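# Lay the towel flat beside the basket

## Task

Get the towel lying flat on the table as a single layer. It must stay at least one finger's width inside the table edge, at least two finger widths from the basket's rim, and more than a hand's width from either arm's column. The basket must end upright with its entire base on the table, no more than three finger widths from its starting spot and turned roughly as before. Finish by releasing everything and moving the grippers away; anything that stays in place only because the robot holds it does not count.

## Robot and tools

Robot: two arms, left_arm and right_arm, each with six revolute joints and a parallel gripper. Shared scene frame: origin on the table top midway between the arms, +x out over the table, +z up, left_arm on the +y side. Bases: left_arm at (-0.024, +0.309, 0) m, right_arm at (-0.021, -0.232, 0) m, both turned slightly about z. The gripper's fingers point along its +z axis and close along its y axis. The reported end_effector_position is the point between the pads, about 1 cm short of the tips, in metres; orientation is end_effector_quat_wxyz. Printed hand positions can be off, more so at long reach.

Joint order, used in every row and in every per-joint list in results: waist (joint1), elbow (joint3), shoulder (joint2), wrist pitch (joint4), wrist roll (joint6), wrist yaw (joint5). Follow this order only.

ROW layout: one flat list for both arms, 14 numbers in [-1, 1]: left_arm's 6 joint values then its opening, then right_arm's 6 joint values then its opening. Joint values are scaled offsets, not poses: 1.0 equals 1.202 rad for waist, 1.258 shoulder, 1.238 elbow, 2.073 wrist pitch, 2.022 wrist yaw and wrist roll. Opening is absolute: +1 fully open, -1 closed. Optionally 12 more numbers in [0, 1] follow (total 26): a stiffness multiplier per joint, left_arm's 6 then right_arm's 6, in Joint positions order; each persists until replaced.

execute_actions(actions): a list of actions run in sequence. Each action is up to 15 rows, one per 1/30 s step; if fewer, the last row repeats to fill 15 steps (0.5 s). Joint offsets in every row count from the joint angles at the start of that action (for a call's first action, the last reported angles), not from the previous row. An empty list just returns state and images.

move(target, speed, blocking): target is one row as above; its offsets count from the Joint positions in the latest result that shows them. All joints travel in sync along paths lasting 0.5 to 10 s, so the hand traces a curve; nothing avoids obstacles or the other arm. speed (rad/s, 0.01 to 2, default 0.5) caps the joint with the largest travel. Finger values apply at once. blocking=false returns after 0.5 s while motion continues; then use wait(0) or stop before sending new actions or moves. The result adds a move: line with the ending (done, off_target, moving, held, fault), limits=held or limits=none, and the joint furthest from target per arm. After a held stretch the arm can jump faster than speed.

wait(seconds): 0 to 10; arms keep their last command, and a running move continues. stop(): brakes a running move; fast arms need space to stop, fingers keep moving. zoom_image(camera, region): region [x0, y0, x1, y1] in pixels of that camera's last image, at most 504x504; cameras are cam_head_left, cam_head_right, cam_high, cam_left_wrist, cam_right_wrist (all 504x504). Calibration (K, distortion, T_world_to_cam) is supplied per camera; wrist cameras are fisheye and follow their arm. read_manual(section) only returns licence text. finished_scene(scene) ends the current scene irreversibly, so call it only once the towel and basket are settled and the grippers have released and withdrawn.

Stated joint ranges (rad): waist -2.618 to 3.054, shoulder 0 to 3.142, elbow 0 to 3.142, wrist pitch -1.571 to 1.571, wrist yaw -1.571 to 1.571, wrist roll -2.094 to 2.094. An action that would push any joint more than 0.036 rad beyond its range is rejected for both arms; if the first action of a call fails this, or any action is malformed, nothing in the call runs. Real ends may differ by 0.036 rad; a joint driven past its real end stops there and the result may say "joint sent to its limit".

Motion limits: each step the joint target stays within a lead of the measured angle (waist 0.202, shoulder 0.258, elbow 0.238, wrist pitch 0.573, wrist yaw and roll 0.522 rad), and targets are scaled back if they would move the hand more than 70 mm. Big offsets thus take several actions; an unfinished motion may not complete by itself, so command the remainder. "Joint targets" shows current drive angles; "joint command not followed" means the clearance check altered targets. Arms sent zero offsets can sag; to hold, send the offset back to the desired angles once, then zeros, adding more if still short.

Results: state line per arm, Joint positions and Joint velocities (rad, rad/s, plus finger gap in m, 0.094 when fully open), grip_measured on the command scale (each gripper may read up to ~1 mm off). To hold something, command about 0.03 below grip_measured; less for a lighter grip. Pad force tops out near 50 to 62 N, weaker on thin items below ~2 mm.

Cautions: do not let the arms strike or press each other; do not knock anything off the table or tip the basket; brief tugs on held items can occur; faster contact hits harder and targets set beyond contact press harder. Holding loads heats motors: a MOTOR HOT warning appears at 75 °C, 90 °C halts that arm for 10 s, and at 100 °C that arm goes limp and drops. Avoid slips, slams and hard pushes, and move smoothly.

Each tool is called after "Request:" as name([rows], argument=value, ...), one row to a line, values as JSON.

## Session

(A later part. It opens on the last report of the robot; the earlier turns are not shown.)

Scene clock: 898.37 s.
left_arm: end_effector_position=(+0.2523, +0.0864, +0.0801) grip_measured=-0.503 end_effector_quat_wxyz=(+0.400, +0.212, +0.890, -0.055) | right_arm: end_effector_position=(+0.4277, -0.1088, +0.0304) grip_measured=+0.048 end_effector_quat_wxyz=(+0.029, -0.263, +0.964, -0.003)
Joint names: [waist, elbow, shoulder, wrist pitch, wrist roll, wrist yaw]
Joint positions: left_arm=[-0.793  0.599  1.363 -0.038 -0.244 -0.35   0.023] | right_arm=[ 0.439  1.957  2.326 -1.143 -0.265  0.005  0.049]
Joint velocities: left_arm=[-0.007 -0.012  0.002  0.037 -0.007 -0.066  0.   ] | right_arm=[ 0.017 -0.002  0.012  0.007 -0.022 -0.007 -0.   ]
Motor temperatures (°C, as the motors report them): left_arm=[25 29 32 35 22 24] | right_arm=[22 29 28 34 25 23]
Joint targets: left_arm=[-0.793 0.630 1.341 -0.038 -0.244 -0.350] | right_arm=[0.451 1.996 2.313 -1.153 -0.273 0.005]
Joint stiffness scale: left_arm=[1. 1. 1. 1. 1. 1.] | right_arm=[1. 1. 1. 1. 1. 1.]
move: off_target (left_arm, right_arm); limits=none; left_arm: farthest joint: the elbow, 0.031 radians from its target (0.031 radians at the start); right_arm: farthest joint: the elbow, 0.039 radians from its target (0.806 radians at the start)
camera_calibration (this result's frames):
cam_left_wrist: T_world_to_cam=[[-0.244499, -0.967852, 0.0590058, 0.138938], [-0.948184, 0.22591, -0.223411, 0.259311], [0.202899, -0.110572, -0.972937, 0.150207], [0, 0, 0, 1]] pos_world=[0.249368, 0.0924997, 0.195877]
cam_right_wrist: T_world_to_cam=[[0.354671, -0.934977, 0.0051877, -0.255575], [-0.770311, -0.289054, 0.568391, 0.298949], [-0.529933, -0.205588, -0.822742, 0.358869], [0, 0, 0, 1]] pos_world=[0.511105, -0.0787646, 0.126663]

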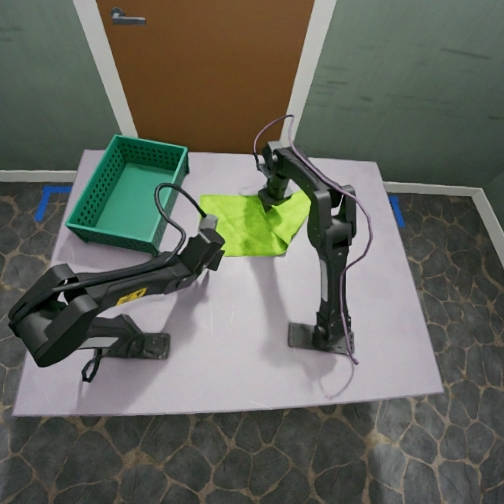

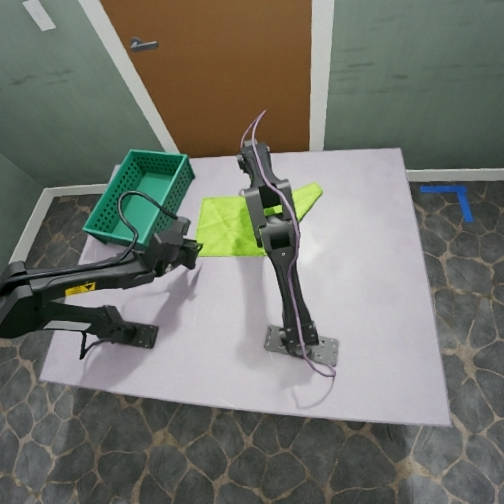

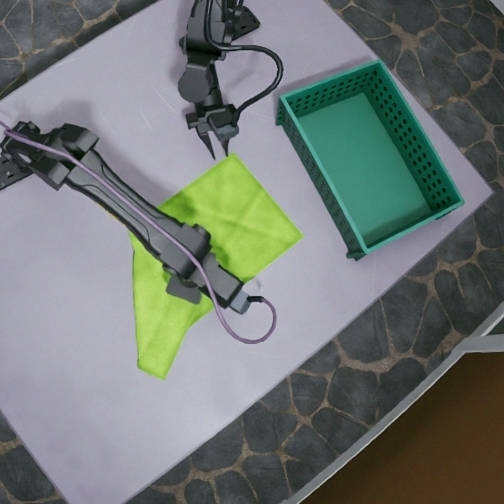

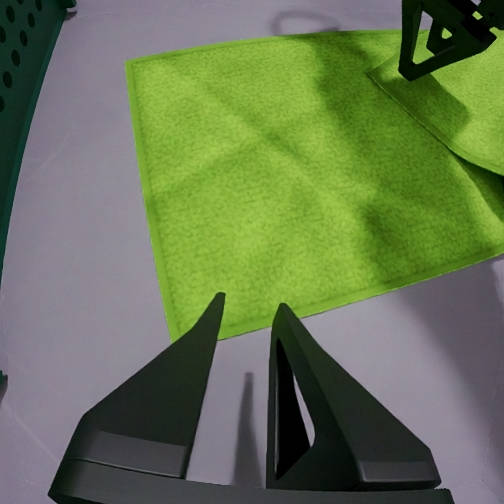

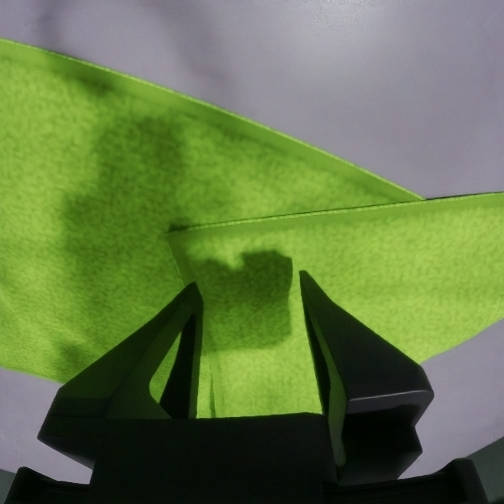

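Request:
execute_actions([
  [[0,0.025,-0.017,0,0,0,-0.5,-0.01,0.02,-0.005,0,0,0,0.05],[0,0.025,-0.017,0,0,0,-0.5,-0.02,0.02,0,0,0,0,0.05],[0,0.025,-0.017,0,0,0,-0.5,-0.025,0.02,0.003,0,0,0,0.05],[0,0.025,-0.017,0,0,0,-0.5,-0.025,0.02,0.006,0,0,0,0.05],[0,0.025,-0.017,0,0,0,-0.5,-0.025,0.02,0.01,0,0,0,0.05],[0,0.025,-0.017,0,0,0,-0.5,-0.025,0.02,0.014,0,0,0,0.05],[0,0.025,-0.017,0,0,0,-0.5,-0.025,0.02,0.018,0,0,0,0.05],[0,0.025,-0.017,0,0,0,-0.5,-0.025,0.02,0.022,0,0,0,0.05],[0,0.025,-0.017,0,0,0,-0.5,-0.025,0.02,0.026,0,0,0,0.05],[0,0.025,-0.017,0,0,0,-0.5,-0.025,0.02,0.03,0,0,0,0.05],[0,0.025,-0.017,0,0,0,-0.5,-0.025,0.02,0.034,0,0,0,0.05],[0,0.025,-0.017,0,0,0,-0.5,-0.025,0.02,0.038,0,0,0,0.05]],
  [[0,0.025,-0.017,0,0,0,-0.5,0,0.0,0.012,0,0,0,0.05]],
])

Scene clock: 908.10 s.
left_arm: end_effector_position=(+0.2523, +0.0864, +0.0801) grip_measured=-0.503 end_effector_quat_wxyz=(+0.400, +0.212, +0.890, -0.055) | right_arm: end_effector_position=(+0.4282, -0.1191, +0.0139) grip_measured=+0.048 end_effector_quat_wxyz=(+0.012, -0.253, +0.967, -0.003)
Joint names: [waist, elbow, shoulder, wrist pitch, wrist roll, wrist yaw]
Joint positions: left_arm=[-0.793  0.599  1.363 -0.038 -0.244 -0.35   0.023] | right_arm=[ 0.417  1.965  2.368 -1.144 -0.266  0.005  0.049]
Joint velocities: left_arm=[ 0.002 -0.017  0.007 -0.022  0.037  0.037 -0.   ] | right_arm=[ 0.002  0.007 -0.002 -0.037 -0.022 -0.007 -0.001]
Motor temperatures (°C, as the motors report them): left_arm=[25 29 32 36 22 24] | right_arm=[22 29 30 33 25 23]
Joint targets: left_arm=[-0.793 0.630 1.341 -0.038 -0.244 -0.350] | right_arm=[0.417 1.965 2.382 -1.144 -0.266 0.005]
Joint stiffness scale: left_arm=[1. 1. 1. 1. 1. 1.] | right_arm=[1. 1. 1. 1. 1. 1.]
camera_calibration (this result's frames):
cam_left_wrist: T_world_to_cam=[[-0.244499, -0.967852, 0.0590058, 0.138938], [-0.948184, 0.22591, -0.223411, 0.259311], [0.202899, -0.110572, -0.972937, 0.150207], [0, 0, 0, 1]] pos_world=[0.249368, 0.0924997, 0.195877]
cam_right_wrist: T_world_to_cam=[[0.334746, -0.942307, 0.00150516, -0.25753], [-0.756639, -0.267836, 0.596458, 0.302006], [-0.561643, -0.200801, -0.802643, 0.357376], [0, 0, 0, 1]] pos_world=[0.515434, -0.0900225, 0.1071]

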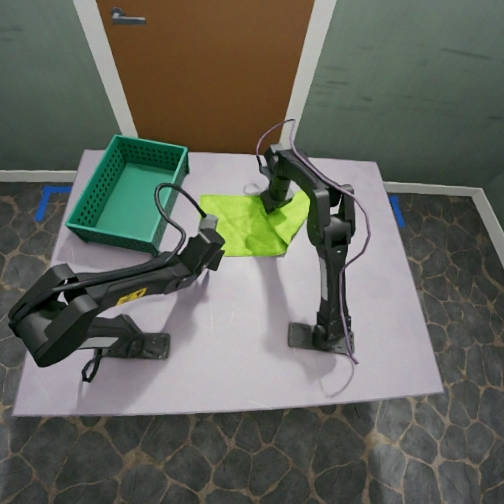

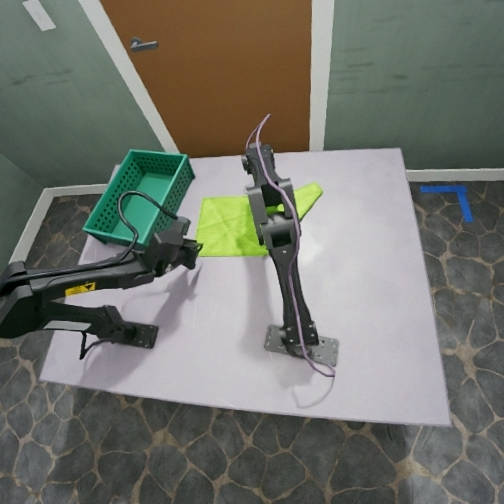

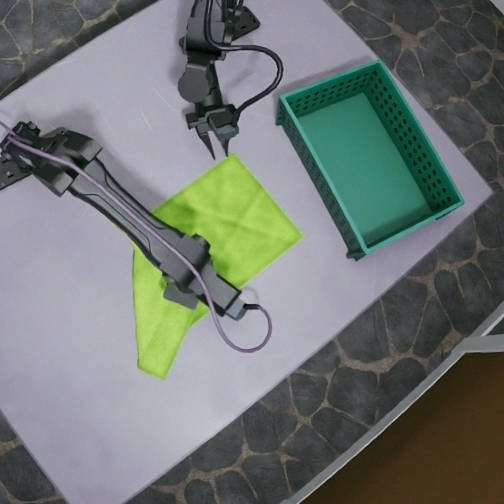

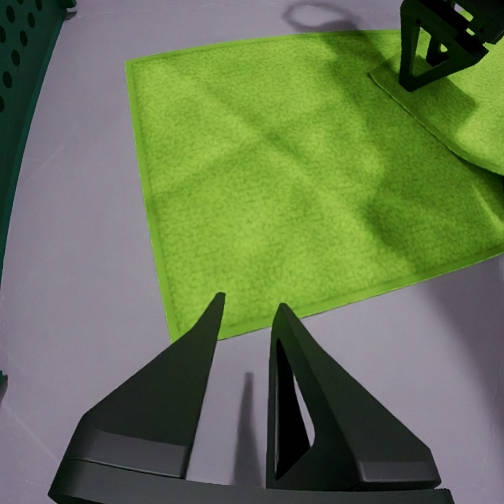

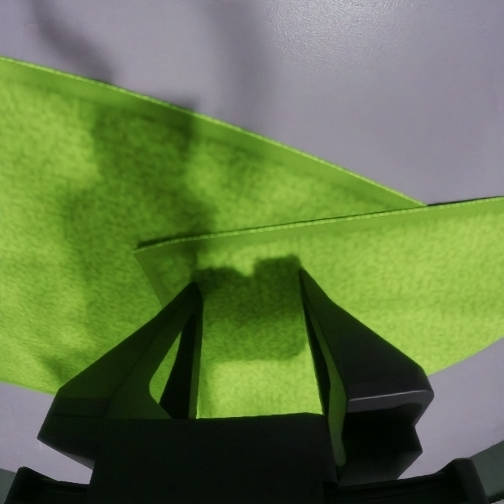

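Request:
execute_actions([
  [[0,0.025,-0.017,0,0,0,-0.5,0,0,0.012,0,0,0,0.01],[0,0.025,-0.017,0,0,0,-0.5,0,0,0.012,0,0,0,-0.03],[0,0.025,-0.017,0,0,0,-0.5,0,0,0.012,0,0,0,-0.07],[0,0.025,-0.017,0,0,0,-0.5,0,0,0.012,0,0,0,-0.11],[0,0.025,-0.017,0,0,0,-0.5,0,0,0.012,0,0,0,-0.15],[0,0.025,-0.017,0,0,0,-0.5,0,0,0.012,0,0,0,-0.19],[0,0.025,-0.017,0,0,0,-0.5,0,0,0.012,0,0,0,-0.23],[0,0.025,-0.017,0,0,0,-0.5,0,0,0.012,0,0,0,-0.27],[0,0.025,-0.017,0,0,0,-0.5,0,0,0.012,0,0,0,-0.31],[0,0.025,-0.017,0,0,0,-0.5,0,0,0.012,0,0,0,-0.35],[0,0.025,-0.017,0,0,0,-0.5,0,0,0.012,0,0,0,-0.39],[0,0.025,-0.017,0,0,0,-0.5,0,0,0.012,0,0,0,-0.43],[0,0.025,-0.017,0,0,0,-0.5,0,0,0.012,0,0,0,-0.47],[0,0.025,-0.017,0,0,0,-0.5,0,0,0.012,0,0,0,-0.51],[0,0.025,-0.017,0,0,0,-0.5,0,0,0.012,0,0,0,-0.55]],
  [[0,0.025,-0.017,0,0,0,-0.5,0,0,0.012,0,0,0,-0.59],[0,0.025,-0.017,0,0,0,-0.5,0,0,0.012,0,0,0,-0.63],[0,0.025,-0.017,0,0,0,-0.5,0,0,0.012,0,0,0,-0.67],[0,0.025,-0.017,0,0,0,-0.5,0,0,0.012,0,0,0,-0.71],[0,0.025,-0.017,0,0,0,-0.5,0,0,0.012,0,0,0,-0.75],[0,0.025,-0.017,0,0,0,-0.5,0,0,0.012,0,0,0,-0.79],[0,0.025,-0.017,0,0,0,-0.5,0,0,0.012,0,0,0,-0.83],[0,0.025,-0.017,0,0,0,-0.5,0,0,0.012,0,0,0,-0.87],[0,0.025,-0.017,0,0,0,-0.5,0,0,0.012,0,0,0,-0.91],[0,0.025,-0.017,0,0,0,-0.5,0,0,0.012,0,0,0,-0.95],[0,0.025,-0.017,0,0,0,-0.5,0,0,0.012,0,0,0,-1]],
  [[0,0.025,-0.017,0,0,0,-0.5,0,0.01,0,0,0,0,-1],[0,0.025,-0.017,0,0,0,-0.5,0,0.02,-0.01,0,0,0,-1],[0,0.025,-0.017,0,0,0,-0.5,0,0.02,-0.02,0,0,0,-1],[0,0.025,-0.017,0,0,0,-0.5,0,0.02,-0.03,0,0,0,-1],[0,0.025,-0.017,0,0,0,-0.5,0,0.02,-0.04,0,0,0,-1],[0,0.025,-0.017,0,0,0,-0.5,0,0.02,-0.05,0,0,0,-1],[0,0.025,-0.017,0,0,0,-0.5,0,0.02,-0.06,0,0,0,-1],[0,0.025,-0.017,0,0,0,-0.5,0,0.02,-0.07,0,0,0,-1],[0,0.025,-0.017,0,0,0,-0.5,0,0.02,-0.075,0,0,0,-1]],
])

Scene clock: 931.03 s.
left_arm: end_effector_position=(+0.2523, +0.0864, +0.0801) grip_measured=-0.503 end_effector_quat_wxyz=(+0.400, +0.212, +0.890, -0.055) | right_arm: end_effector_position=(+0.4338, -0.1153, +0.0465) grip_measured=-0.985 end_effector_quat_wxyz=(+0.048, -0.253, +0.966, +0.004)
Joint names: [waist, elbow, shoulder, wrist pitch, wrist roll, wrist yaw]
Joint positions: left_arm=[-0.793  0.599  1.363 -0.038 -0.244 -0.35   0.023] | right_arm=[ 0.417  1.965  2.295 -1.145 -0.266 -0.008  0.001]
Joint velocities: left_arm=[-0.007  0.002  0.002 -0.051 -0.022 -0.022  0.   ] | right_arm=[ 0.007 -0.012 -0.051  0.022  0.037  0.051 -0.001]
Motor temperatures (°C, as the motors report them): left_arm=[25 29 31 36 22 24] | right_arm=[21 28 31 31 25 23]
Joint targets: left_arm=[-0.793 0.630 1.341 -0.038 -0.244 -0.350] | right_arm=[0.417 1.989 2.273 -1.145 -0.266 -0.008]
Joint stiffness scale: left_arm=[1. 1. 1. 1. 1. 1.] | right_arm=[1. 1. 1. 1. 1. 1.]
camera_calibration (this result's frames):
cam_left_wrist: T_world_to_cam=[[-0.244499, -0.967852, 0.0590058, 0.138938], [-0.948184, 0.22591, -0.223411, 0.259311], [0.202899, -0.110572, -0.972937, 0.150207], [0, 0, 0, 1]] pos_world=[0.249368, 0.0924997, 0.195877]
cam_right_wrist: T_world_to_cam=[[0.335578, -0.942002, -0.00444508, -0.255927], [-0.794271, -0.285481, 0.536315, 0.304863], [-0.506479, -0.176445, -0.844006, 0.368157], [0, 0, 0, 1]] pos_world=[0.514491, -0.089092, 0.146086]

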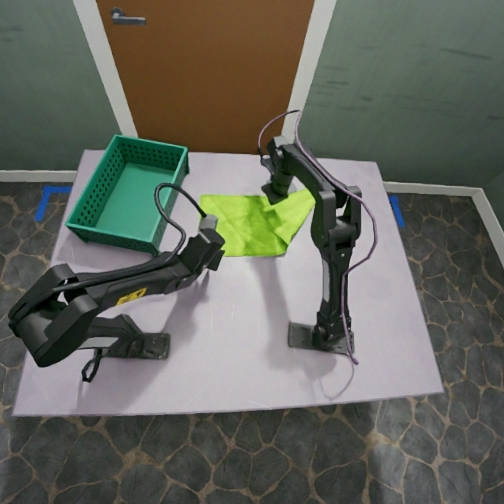

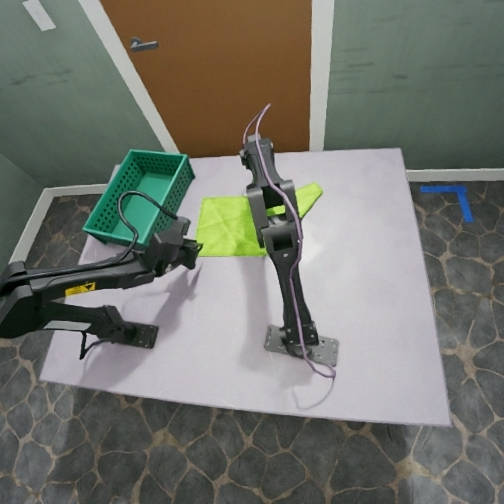

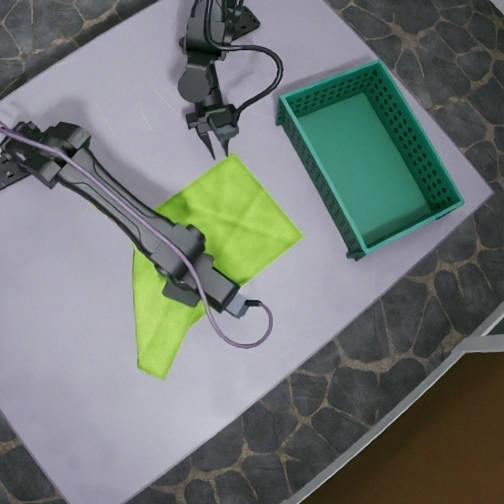

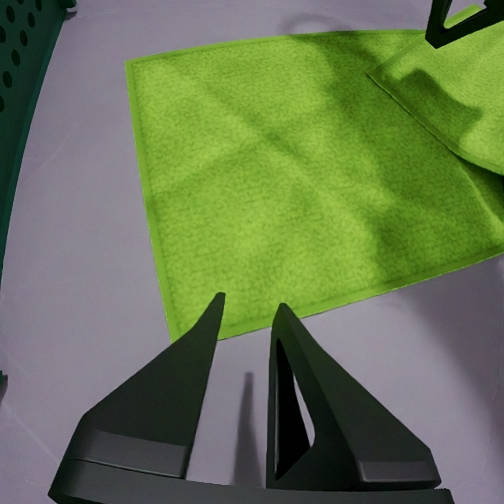

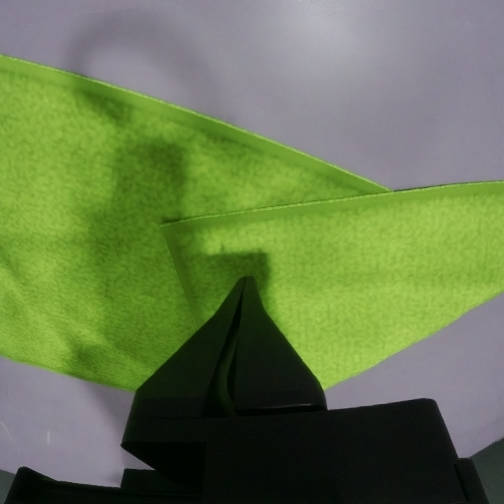

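Request:
zoom_image(camera="cam_head_left", region=[190, 170, 330, 270])

Region (190, 170, 330, 270) of cam_head_left's 504x504 image, scaled by 3.600, with more detail than that image has; it fills the top 360 rows of this view, and the rest is white.

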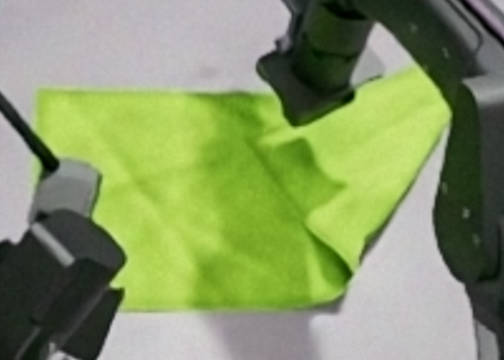

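Request:
move(target=[0,0.025,-0.304,-0.416,0.12,0.17,-0.5,0.389,-0.673,-0.409,0.129,0.1355,0.382,0.28], speed=0.7)

Scene clock: 1018.30 s.
left_arm: end_effector_position=(+0.1078, +0.1635, +0.0619) grip_measured=-0.503 end_effector_quat_wxyz=(+0.132, +0.404, +0.903, -0.053) | right_arm: end_effector_position=(+0.2937, -0.1206, +0.0685) grip_measured=+0.278 end_effector_quat_wxyz=(+0.125, -0.325, +0.873, -0.341)
Joint names: [waist, elbow, shoulder, wrist pitch, wrist roll, wrist yaw]
Joint positions: left_arm=[-0.793  0.599  1.001 -0.884 -0.012 -0.015  0.023] | right_arm=[ 0.877  1.14   1.81  -0.899 -0.007  0.743  0.06 ]
Joint velocities: left_arm=[-0.012  0.007 -0.002 -0.081 -0.037 -0.022  0.001] | right_arm=[-0.007  0.012 -0.002 -0.007 -0.037  0.022  0.   ]
Motor temperatures (°C, as the motors report them): left_arm=[25 29 31 36 22 24] | right_arm=[21 28 33 29 25 23]
Joint targets: left_arm=[-0.793 0.630 0.980 -0.900 -0.001 -0.006] | right_arm=[0.885 1.132 1.780 -0.877 0.008 0.764]
Joint stiffness scale: left_arm=[1. 1. 1. 1. 1. 1.] | right_arm=[1. 1. 1. 1. 1. 1.]
move: off_target (left_arm, right_arm); limits=none; left_arm: farthest joint: the elbow, 0.031 radians from its target (0.031 radians at the start); right_arm: farthest joint: the shoulder, 0.030 radians from its target (0.513 radians at the start)
camera_calibration (this result's frames):
cam_left_wrist: T_world_to_cam=[[-0.573273, -0.819362, 0.00211703, 0.193991], [-0.778213, 0.545288, 0.311522, -0.00281014], [-0.256403, 0.176939, -0.950237, 0.171441], [0, 0, 0, 1]] pos_world=[0.152981, 0.130147, 0.163374]
cam_right_wrist: T_world_to_cam=[[0.349807, -0.661608, 0.663256, -0.229892], [-0.922211, -0.118638, 0.368039, 0.249529], [-0.16481, -0.740405, -0.651643, 0.133308], [0, 0, 0, 1]] pos_world=[0.332507, -0.0237934, 0.14751]

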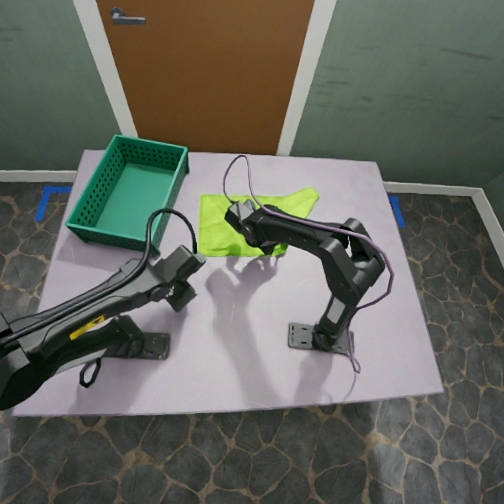

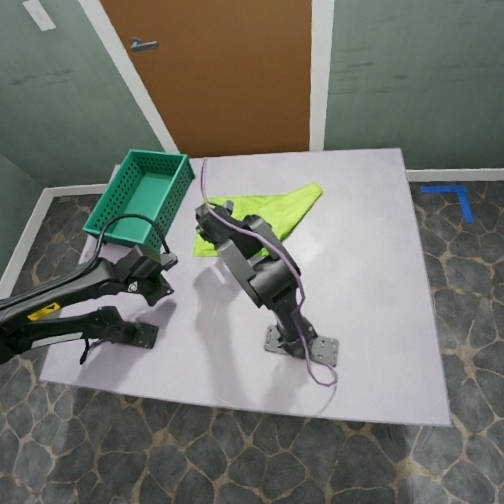

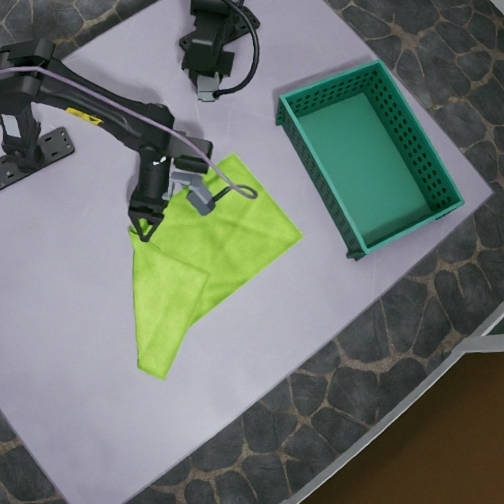

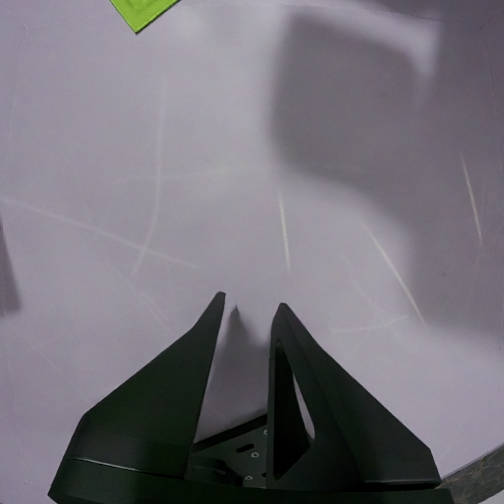

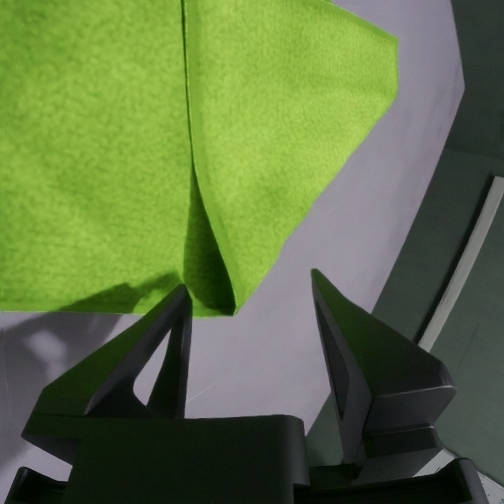

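Request:
move(target=[0,0.025,-0.017,0,0,0,-0.5,0,-0.059,0.041,0.066,0,0.01,0.28], speed=0.2)

Scene clock: 1023.43 s.
left_arm: end_effector_position=(+0.1077, +0.1636, +0.0619) grip_measured=-0.503 end_effector_quat_wxyz=(+0.132, +0.404, +0.903, -0.053) | right_arm: end_effector_position=(+0.2930, -0.1210, +0.0393) grip_measured=+0.278 end_effector_quat_wxyz=(+0.124, -0.325, +0.874, -0.341)
Joint names: [waist, elbow, shoulder, wrist pitch, wrist roll, wrist yaw]
Joint positions: left_arm=[-0.793  0.599  1.001 -0.884 -0.011 -0.015  0.023] | right_arm=[ 0.877  1.075  1.861 -0.785 -0.006  0.742  0.06 ]
Joint velocities: left_arm=[-0.012 -0.012 -0.007  0.007 -0.022  0.037  0.   ] | right_arm=[-0.017  0.007  0.002  0.066 -0.095 -0.051 -0.   ]
Motor temperatures (°C, as the motors report them): left_arm=[25 29 31 36 22 24] | right_arm=[21 28 32 29 25 23]
Joint targets: left_arm=[-0.793 0.630 0.979 -0.884 -0.012 -0.015] | right_arm=[0.877 1.067 1.862 -0.763 -0.007 0.763]
Joint stiffness scale: left_arm=[1. 1. 1. 1. 1. 1.] | right_arm=[1. 1. 1. 1. 1. 1.]
move: off_target (left_arm, right_arm); limits=none; left_arm: farthest joint: the elbow, 0.031 radians from its target (0.031 radians at the start); right_arm: farthest joint: the wrist pitch, 0.023 radians from its target (0.137 radians at the start)
camera_calibration (this result's frames):
cam_left_wrist: T_world_to_cam=[[-0.573573, -0.819153, 0.00191904, 0.194024], [-0.777959, 0.54546, 0.311854, -0.00296174], [-0.256503, 0.177378, -0.950128, 0.17132], [0, 0, 0, 1]] pos_world=[0.152927, 0.130162, 0.163327]
cam_right_wrist: T_world_to_cam=[[0.350012, -0.662039, 0.662719, -0.210712], [-0.922027, -0.118564, 0.368522, 0.259512], [-0.165401, -0.740032, -0.651916, 0.114103], [0, 0, 0, 1]] pos_world=[0.331901, -0.0242904, 0.118393]

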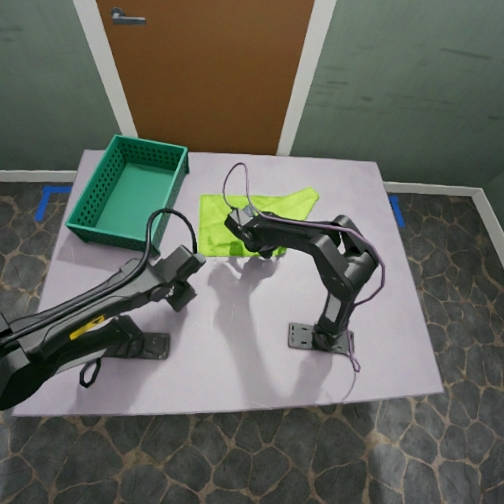

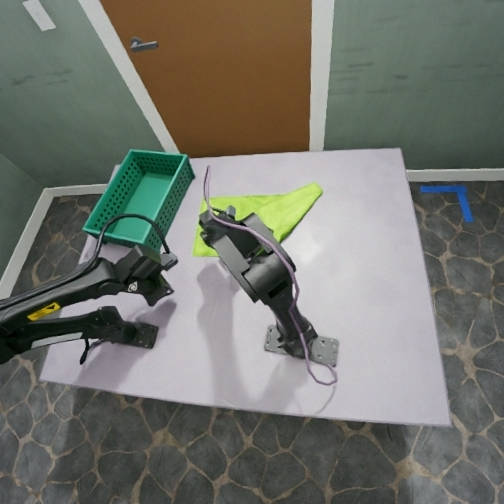

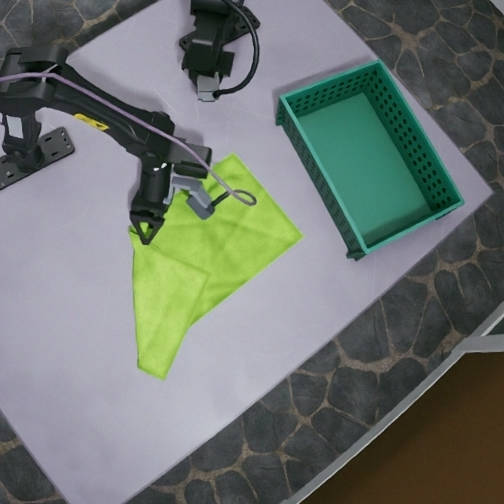

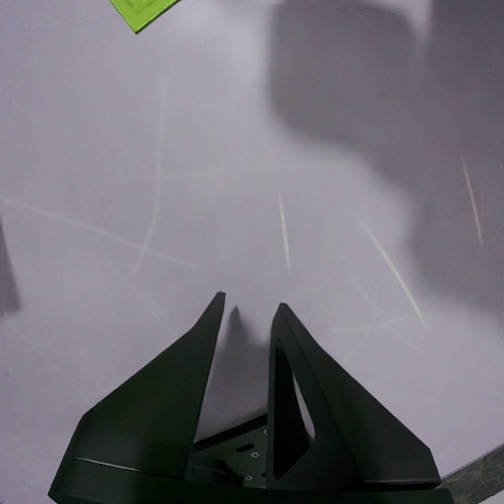

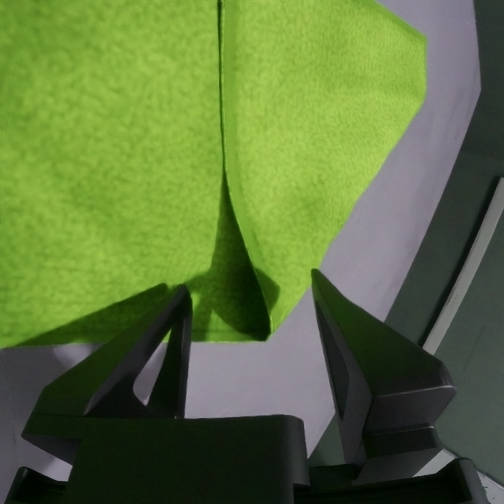

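Request:
move(target=[0,0.025,-0.017,0,0,0,-0.5,-0.12,0.01,0.008,0.005,0,0.01,0.28], speed=0.15)

Scene clock: 1029.07 s.
left_arm: end_effector_position=(+0.1077, +0.1636, +0.0619) grip_measured=-0.503 end_effector_quat_wxyz=(+0.132, +0.404, +0.903, -0.053) | right_arm: end_effector_position=(+0.3051, -0.1641, +0.0393) grip_measured=+0.278 end_effector_quat_wxyz=(+0.102, -0.265, +0.893, -0.348)
Joint names: [waist, elbow, shoulder, wrist pitch, wrist roll, wrist yaw]
Joint positions: left_arm=[-0.793  0.599  1.001 -0.884 -0.011 -0.015  0.023] | right_arm=[ 0.743  1.075  1.861 -0.785 -0.006  0.742  0.06 ]
Joint velocities: left_arm=[-0.007  0.002 -0.002 -0.007 -0.007 -0.037 -0.001] | right_arm=[-0.012  0.002 -0.007  0.007 -0.022 -0.022  0.   ]
Motor temperatures (°C, as the motors report them): left_arm=[25 29 30 35 22 24] | right_arm=[21 28 32 29 25 23]
Joint targets: left_arm=[-0.793 0.630 0.979 -0.884 -0.011 -0.015] | right_arm=[0.733 1.088 1.871 -0.775 -0.006 0.762]
Joint stiffness scale: left_arm=[1. 1. 1. 1. 1. 1.] | right_arm=[1. 1. 1. 1. 1. 1.]
move: off_target (left_arm); limits=none; left_arm: farthest joint: the elbow, 0.031 radians from its target (0.031 radians at the start); right_arm: farthest joint: the wrist yaw, 0.020 radians from its target (0.020 radians at the start)
camera_calibration (this result's frames):
cam_left_wrist: T_world_to_cam=[[-0.573573, -0.819153, 0.00191904, 0.194024], [-0.777959, 0.54546, 0.311854, -0.00296174], [-0.256503, 0.177378, -0.950128, 0.17132], [0, 0, 0, 1]] pos_world=[0.152927, 0.130162, 0.163327]
cam_right_wrist: T_world_to_cam=[[0.258017, -0.703074, 0.662657, -0.222086], [-0.929718, 0.00586461, 0.368225, 0.288299], [-0.262776, -0.711093, -0.652148, 0.118715], [0, 0, 0, 1]] pos_world=[0.356534, -0.0734163, 0.118428]

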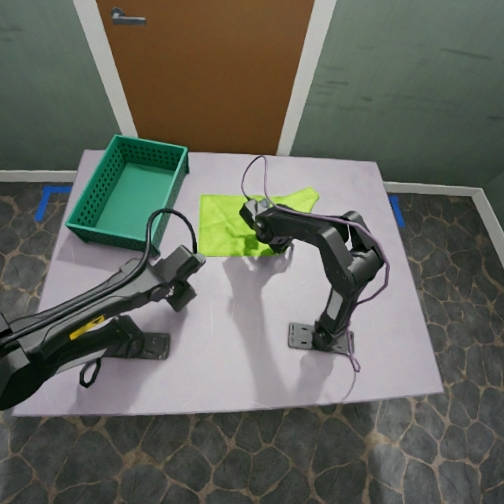

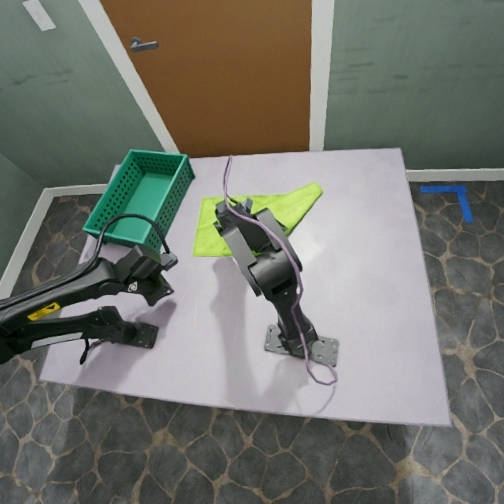

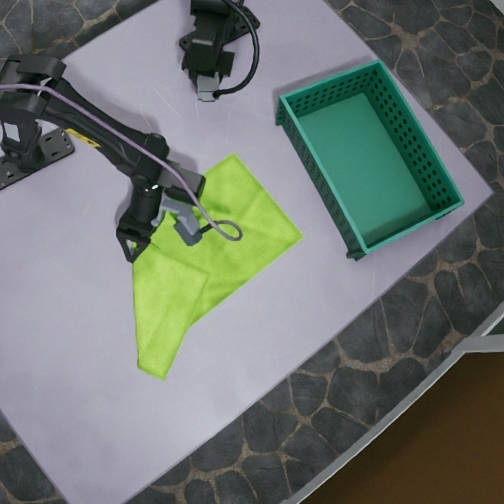

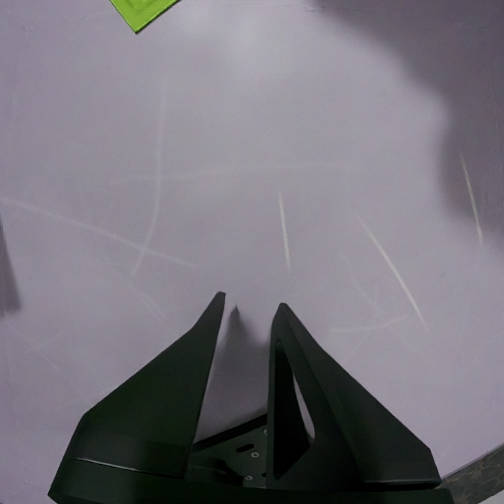

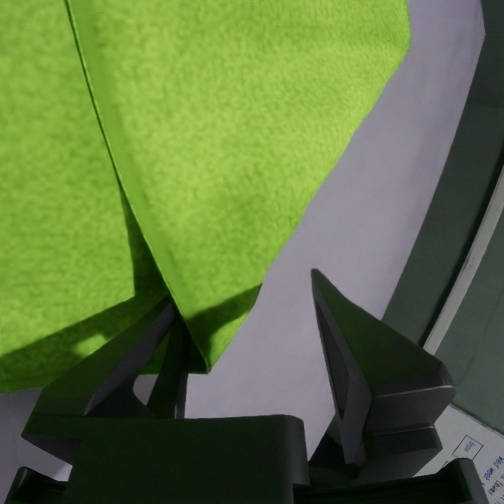

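Request:
move(target=[0,0.025,-0.017,0,0,0,-0.5,-0.078,0.418,0.222,-0.097,0,0.01,0.28], speed=0.3)

Scene clock: 1042.77 s.
left_arm: end_effector_position=(+0.1077, +0.1636, +0.0619) grip_measured=-0.503 end_effector_quat_wxyz=(+0.132, +0.404, +0.903, -0.053) | right_arm: end_effector_position=(+0.3907, -0.1472, +0.0554) grip_measured=+0.278 end_effector_quat_wxyz=(+0.094, -0.226, +0.904, -0.349)
Joint names: [waist, elbow, shoulder, wrist pitch, wrist roll, wrist yaw]
Joint positions: left_arm=[-0.793  0.599  1.001 -0.884 -0.011 -0.015  0.023] | right_arm=[ 0.662  1.561  2.14  -0.975 -0.006  0.74   0.06 ]
Joint velocities: left_arm=[-0.012  0.002  0.007 -0.051  0.007 -0.022 -0.001] | right_arm=[-0.002 -0.007 -0.022 -0.022  0.022 -0.007 -0.   ]
Motor temperatures (°C, as the motors report them): left_arm=[25 29 30 35 22 24] | right_arm=[21 28 31 29 25 23]
Joint targets: left_arm=[-0.793 0.630 0.979 -0.884 -0.011 -0.015] | right_arm=[0.649 1.593 2.140 -0.985 -0.006 0.763]
Joint stiffness scale: left_arm=[1. 1. 1. 1. 1. 1.] | right_arm=[1. 1. 1. 1. 1. 1.]
move: off_target (left_arm, right_arm); limits=none; left_arm: farthest joint: the elbow, 0.031 radians from its target (0.031 radians at the start); right_arm: farthest joint: the elbow, 0.032 radians from its target (0.517 radians at the start)
camera_calibration (this result's frames):
cam_left_wrist: T_world_to_cam=[[-0.573573, -0.819153, 0.00191904, 0.194024], [-0.777959, 0.54546, 0.311854, -0.00296174], [-0.256503, 0.177378, -0.950128, 0.17132], [0, 0, 0, 1]] pos_world=[0.152927, 0.130162, 0.163327]
cam_right_wrist: T_world_to_cam=[[0.191589, -0.727667, 0.658631, -0.220424], [-0.930855, 0.0780114, 0.356964, 0.373557], [-0.311131, -0.68148, -0.662406, 0.187519], [0, 0, 0, 1]] pos_world=[0.448301, -0.0617464, 0.136045]

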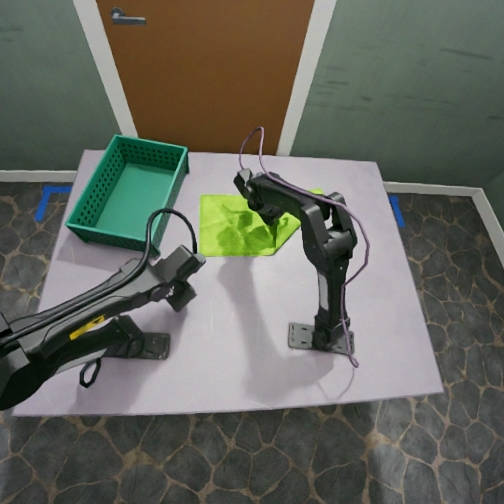

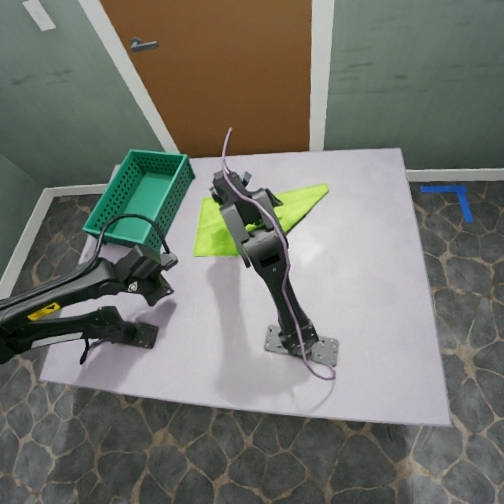

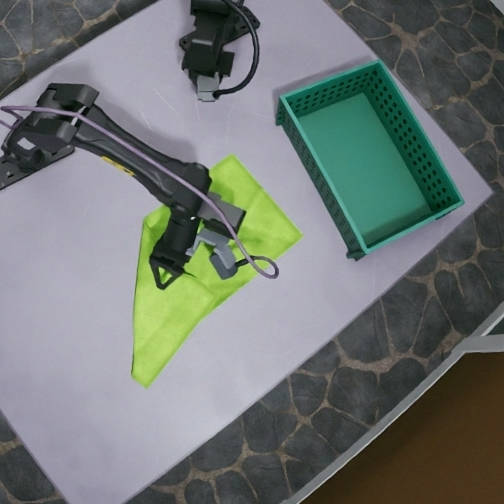

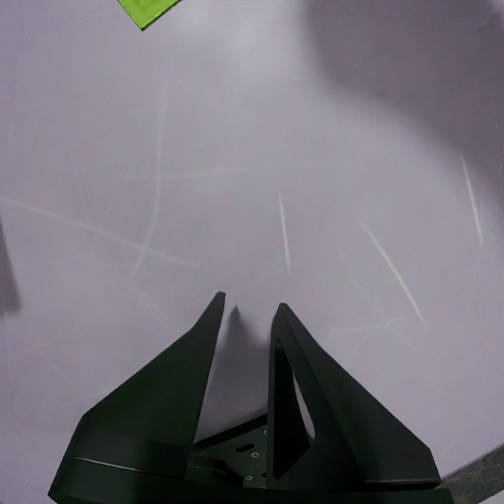

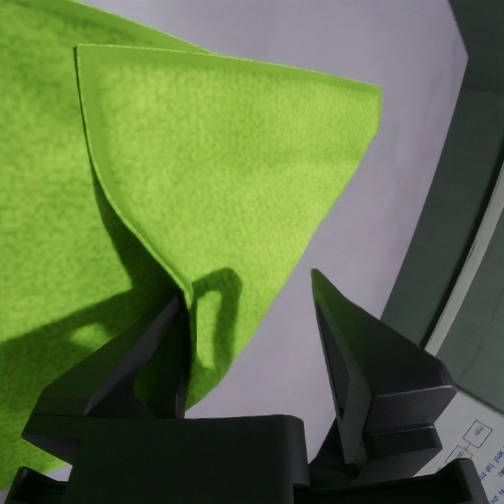

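Request:
execute_actions([
  [[0,0.025,-0.017,0,0,0,-0.5,-0.01,0.025,0.0,0,0,0.01,0.28],[0,0.025,-0.017,0,0,0,-0.5,-0.015,0.025,0.005,0,0,0.01,0.28],[0,0.025,-0.017,0,0,0,-0.5,-0.02,0.025,0.01,0,0,0.01,0.28],[0,0.025,-0.017,0,0,0,-0.5,-0.025,0.025,0.015,0,0,0.01,0.28],[0,0.025,-0.017,0,0,0,-0.5,-0.03,0.025,0.02,0,0,0.01,0.28],[0,0.025,-0.017,0,0,0,-0.5,-0.035,0.025,0.025,0,0,0.01,0.28],[0,0.025,-0.017,0,0,0,-0.5,-0.04,0.025,0.03,0,0,0.01,0.28],[0,0.025,-0.017,0,0,0,-0.5,-0.045,0.025,0.03,0,0,0.01,0.28],[0,0.025,-0.017,0,0,0,-0.5,-0.05,0.025,0.03,0,0,0.01,0.28]],
  [[0,0.025,-0.017,0,0,0,-0.5,0,0.025,-0.01,0,0,0.01,0.28]],
])

Scene clock: 1060.57 s.
left_arm: end_effector_position=(+0.1077, +0.1636, +0.0619) grip_measured=-0.503 end_effector_quat_wxyz=(+0.132, +0.404, +0.903, -0.053) | right_arm: end_effector_position=(+0.3915, -0.1713, +0.0378) grip_measured=+0.278 end_effector_quat_wxyz=(+0.063, -0.210, +0.908, -0.357)
Joint names: [waist, elbow, shoulder, wrist pitch, wrist roll, wrist yaw]
Joint positions: left_arm=[-0.793  0.599  1.001 -0.884 -0.011 -0.015  0.023] | right_arm=[ 0.607  1.561  2.186 -0.976 -0.006  0.741  0.06 ]
Joint velocities: left_arm=[-0.002 -0.022 -0.002 -0.022 -0.051 -0.037  0.002] | right_arm=[-0.007 -0.017 -0.007  0.051  0.007 -0.037  0.001]
Motor temperatures (°C, as the motors report them): left_arm=[25 29 30 34 22 24] | right_arm=[22 28 31 28 25 23]
Joint targets: left_arm=[-0.793 0.630 0.979 -0.884 -0.011 -0.015] | right_arm=[0.607 1.592 2.173 -0.976 -0.006 0.761]
Joint stiffness scale: left_arm=[1. 1. 1. 1. 1. 1.] | right_arm=[1. 1. 1. 1. 1. 1.]
camera_calibration (this result's frames):
cam_left_wrist: T_world_to_cam=[[-0.573573, -0.819153, 0.00191904, 0.194024], [-0.777959, 0.54546, 0.311854, -0.00296174], [-0.256503, 0.177378, -0.950128, 0.17132], [0, 0, 0, 1]] pos_world=[0.152927, 0.130162, 0.163327]
cam_right_wrist: T_world_to_cam=[[0.179714, -0.72369, 0.666315, -0.221517], [-0.909317, 0.136199, 0.393182, 0.382671], [-0.375294, -0.676552, -0.633587, 0.184598], [0, 0, 0, 1]] pos_world=[0.457057, -0.0875389, 0.114099]

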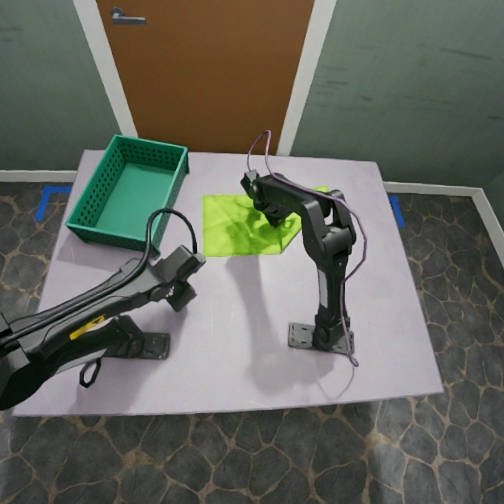

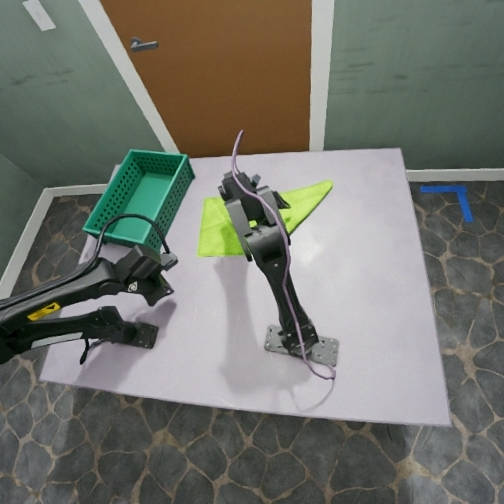

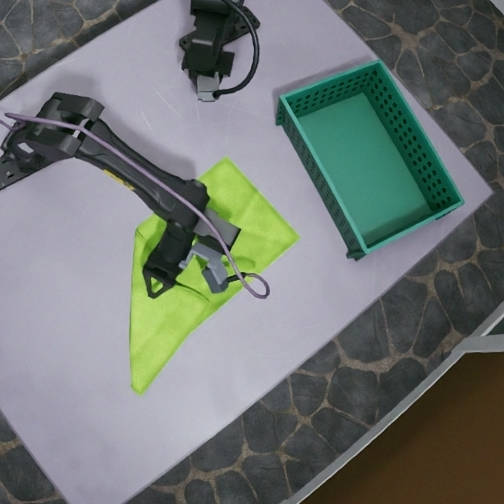

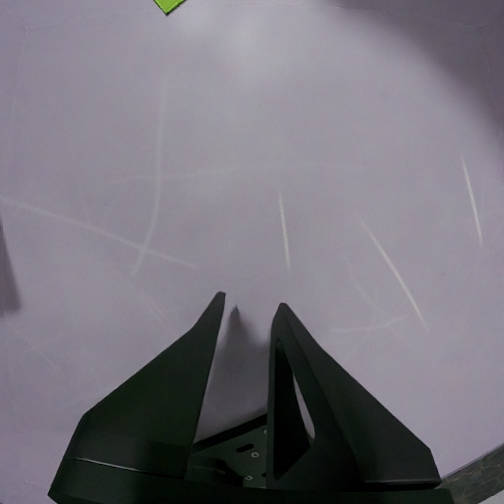

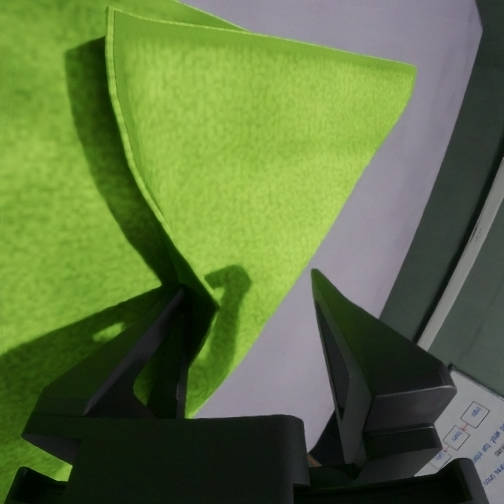

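Request:
execute_actions(actions=[])

Scene clock: 1083.43 s.
left_arm: end_effector_position=(+0.1077, +0.1636, +0.0619) grip_measured=-0.503 end_effector_quat_wxyz=(+0.132, +0.404, +0.903, -0.053) | right_arm: end_effector_position=(+0.3915, -0.1713, +0.0378) grip_measured=+0.278 end_effector_quat_wxyz=(+0.063, -0.210, +0.908, -0.357)
Joint names: [waist, elbow, shoulder, wrist pitch, wrist roll, wrist yaw]
Joint positions: left_arm=[-0.793  0.599  1.001 -0.884 -0.011 -0.015  0.023] | right_arm=[ 0.607  1.561  2.186 -0.976 -0.006  0.741  0.06 ]
Joint velocities: left_arm=[-0.002  0.017  0.022 -0.037 -0.007  0.037 -0.   ] | right_arm=[-0.037 -0.012 -0.007 -0.022  0.051 -0.051  0.   ]
Motor temperatures (°C, as the motors report them): left_arm=[25 29 30 34 22 24] | right_arm=[21 28 32 28 25 23]
Joint targets: left_arm=[-0.793 0.630 0.979 -0.884 -0.011 -0.015] | right_arm=[0.607 1.592 2.173 -0.976 -0.006 0.761]
Joint stiffness scale: left_arm=[1. 1. 1. 1. 1. 1.] | right_arm=[1. 1. 1. 1. 1. 1.]
camera_calibration (this result's frames):
cam_left_wrist: T_world_to_cam=[[-0.573573, -0.819153, 0.00191904, 0.194024], [-0.777959, 0.54546, 0.311854, -0.00296174], [-0.256503, 0.177378, -0.950128, 0.17132], [0, 0, 0, 1]] pos_world=[0.152927, 0.130162, 0.163327]
cam_right_wrist: T_world_to_cam=[[0.179714, -0.72369, 0.666315, -0.221517], [-0.909317, 0.136199, 0.393182, 0.382671], [-0.375294, -0.676552, -0.633587, 0.184598], [0, 0, 0, 1]] pos_world=[0.457057, -0.0875389, 0.114099]

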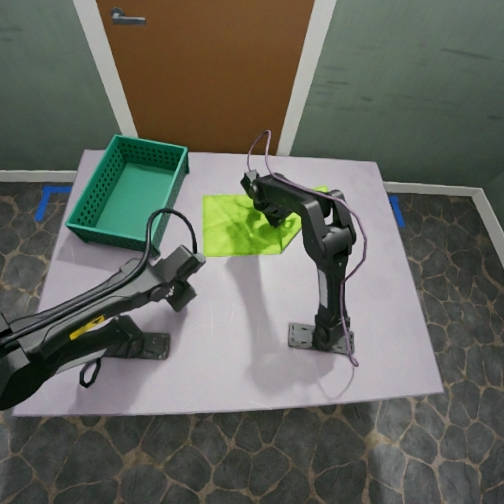

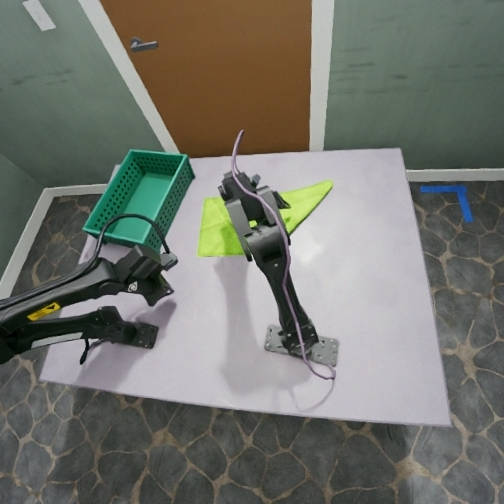

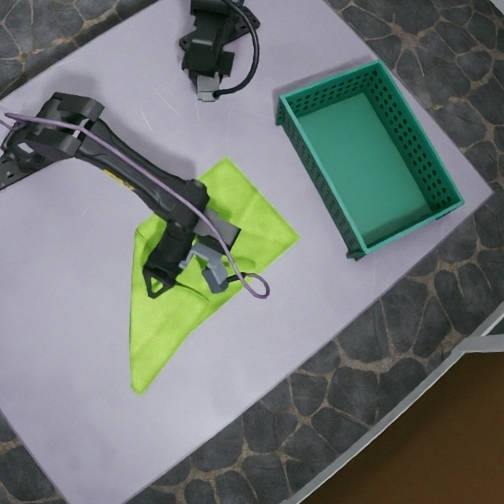

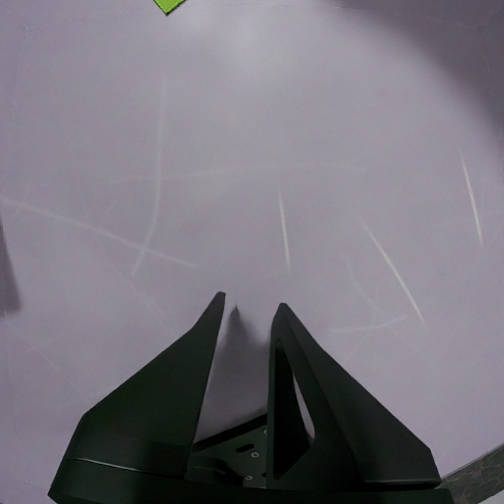

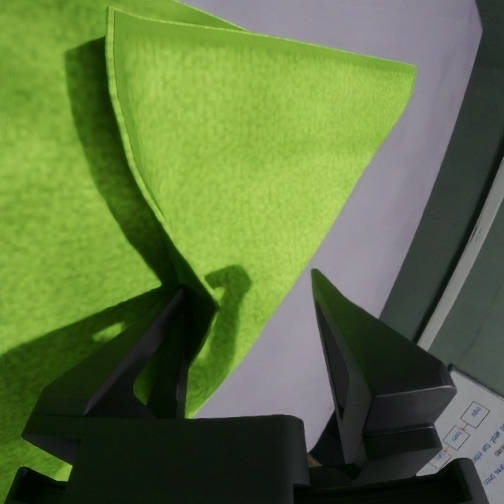

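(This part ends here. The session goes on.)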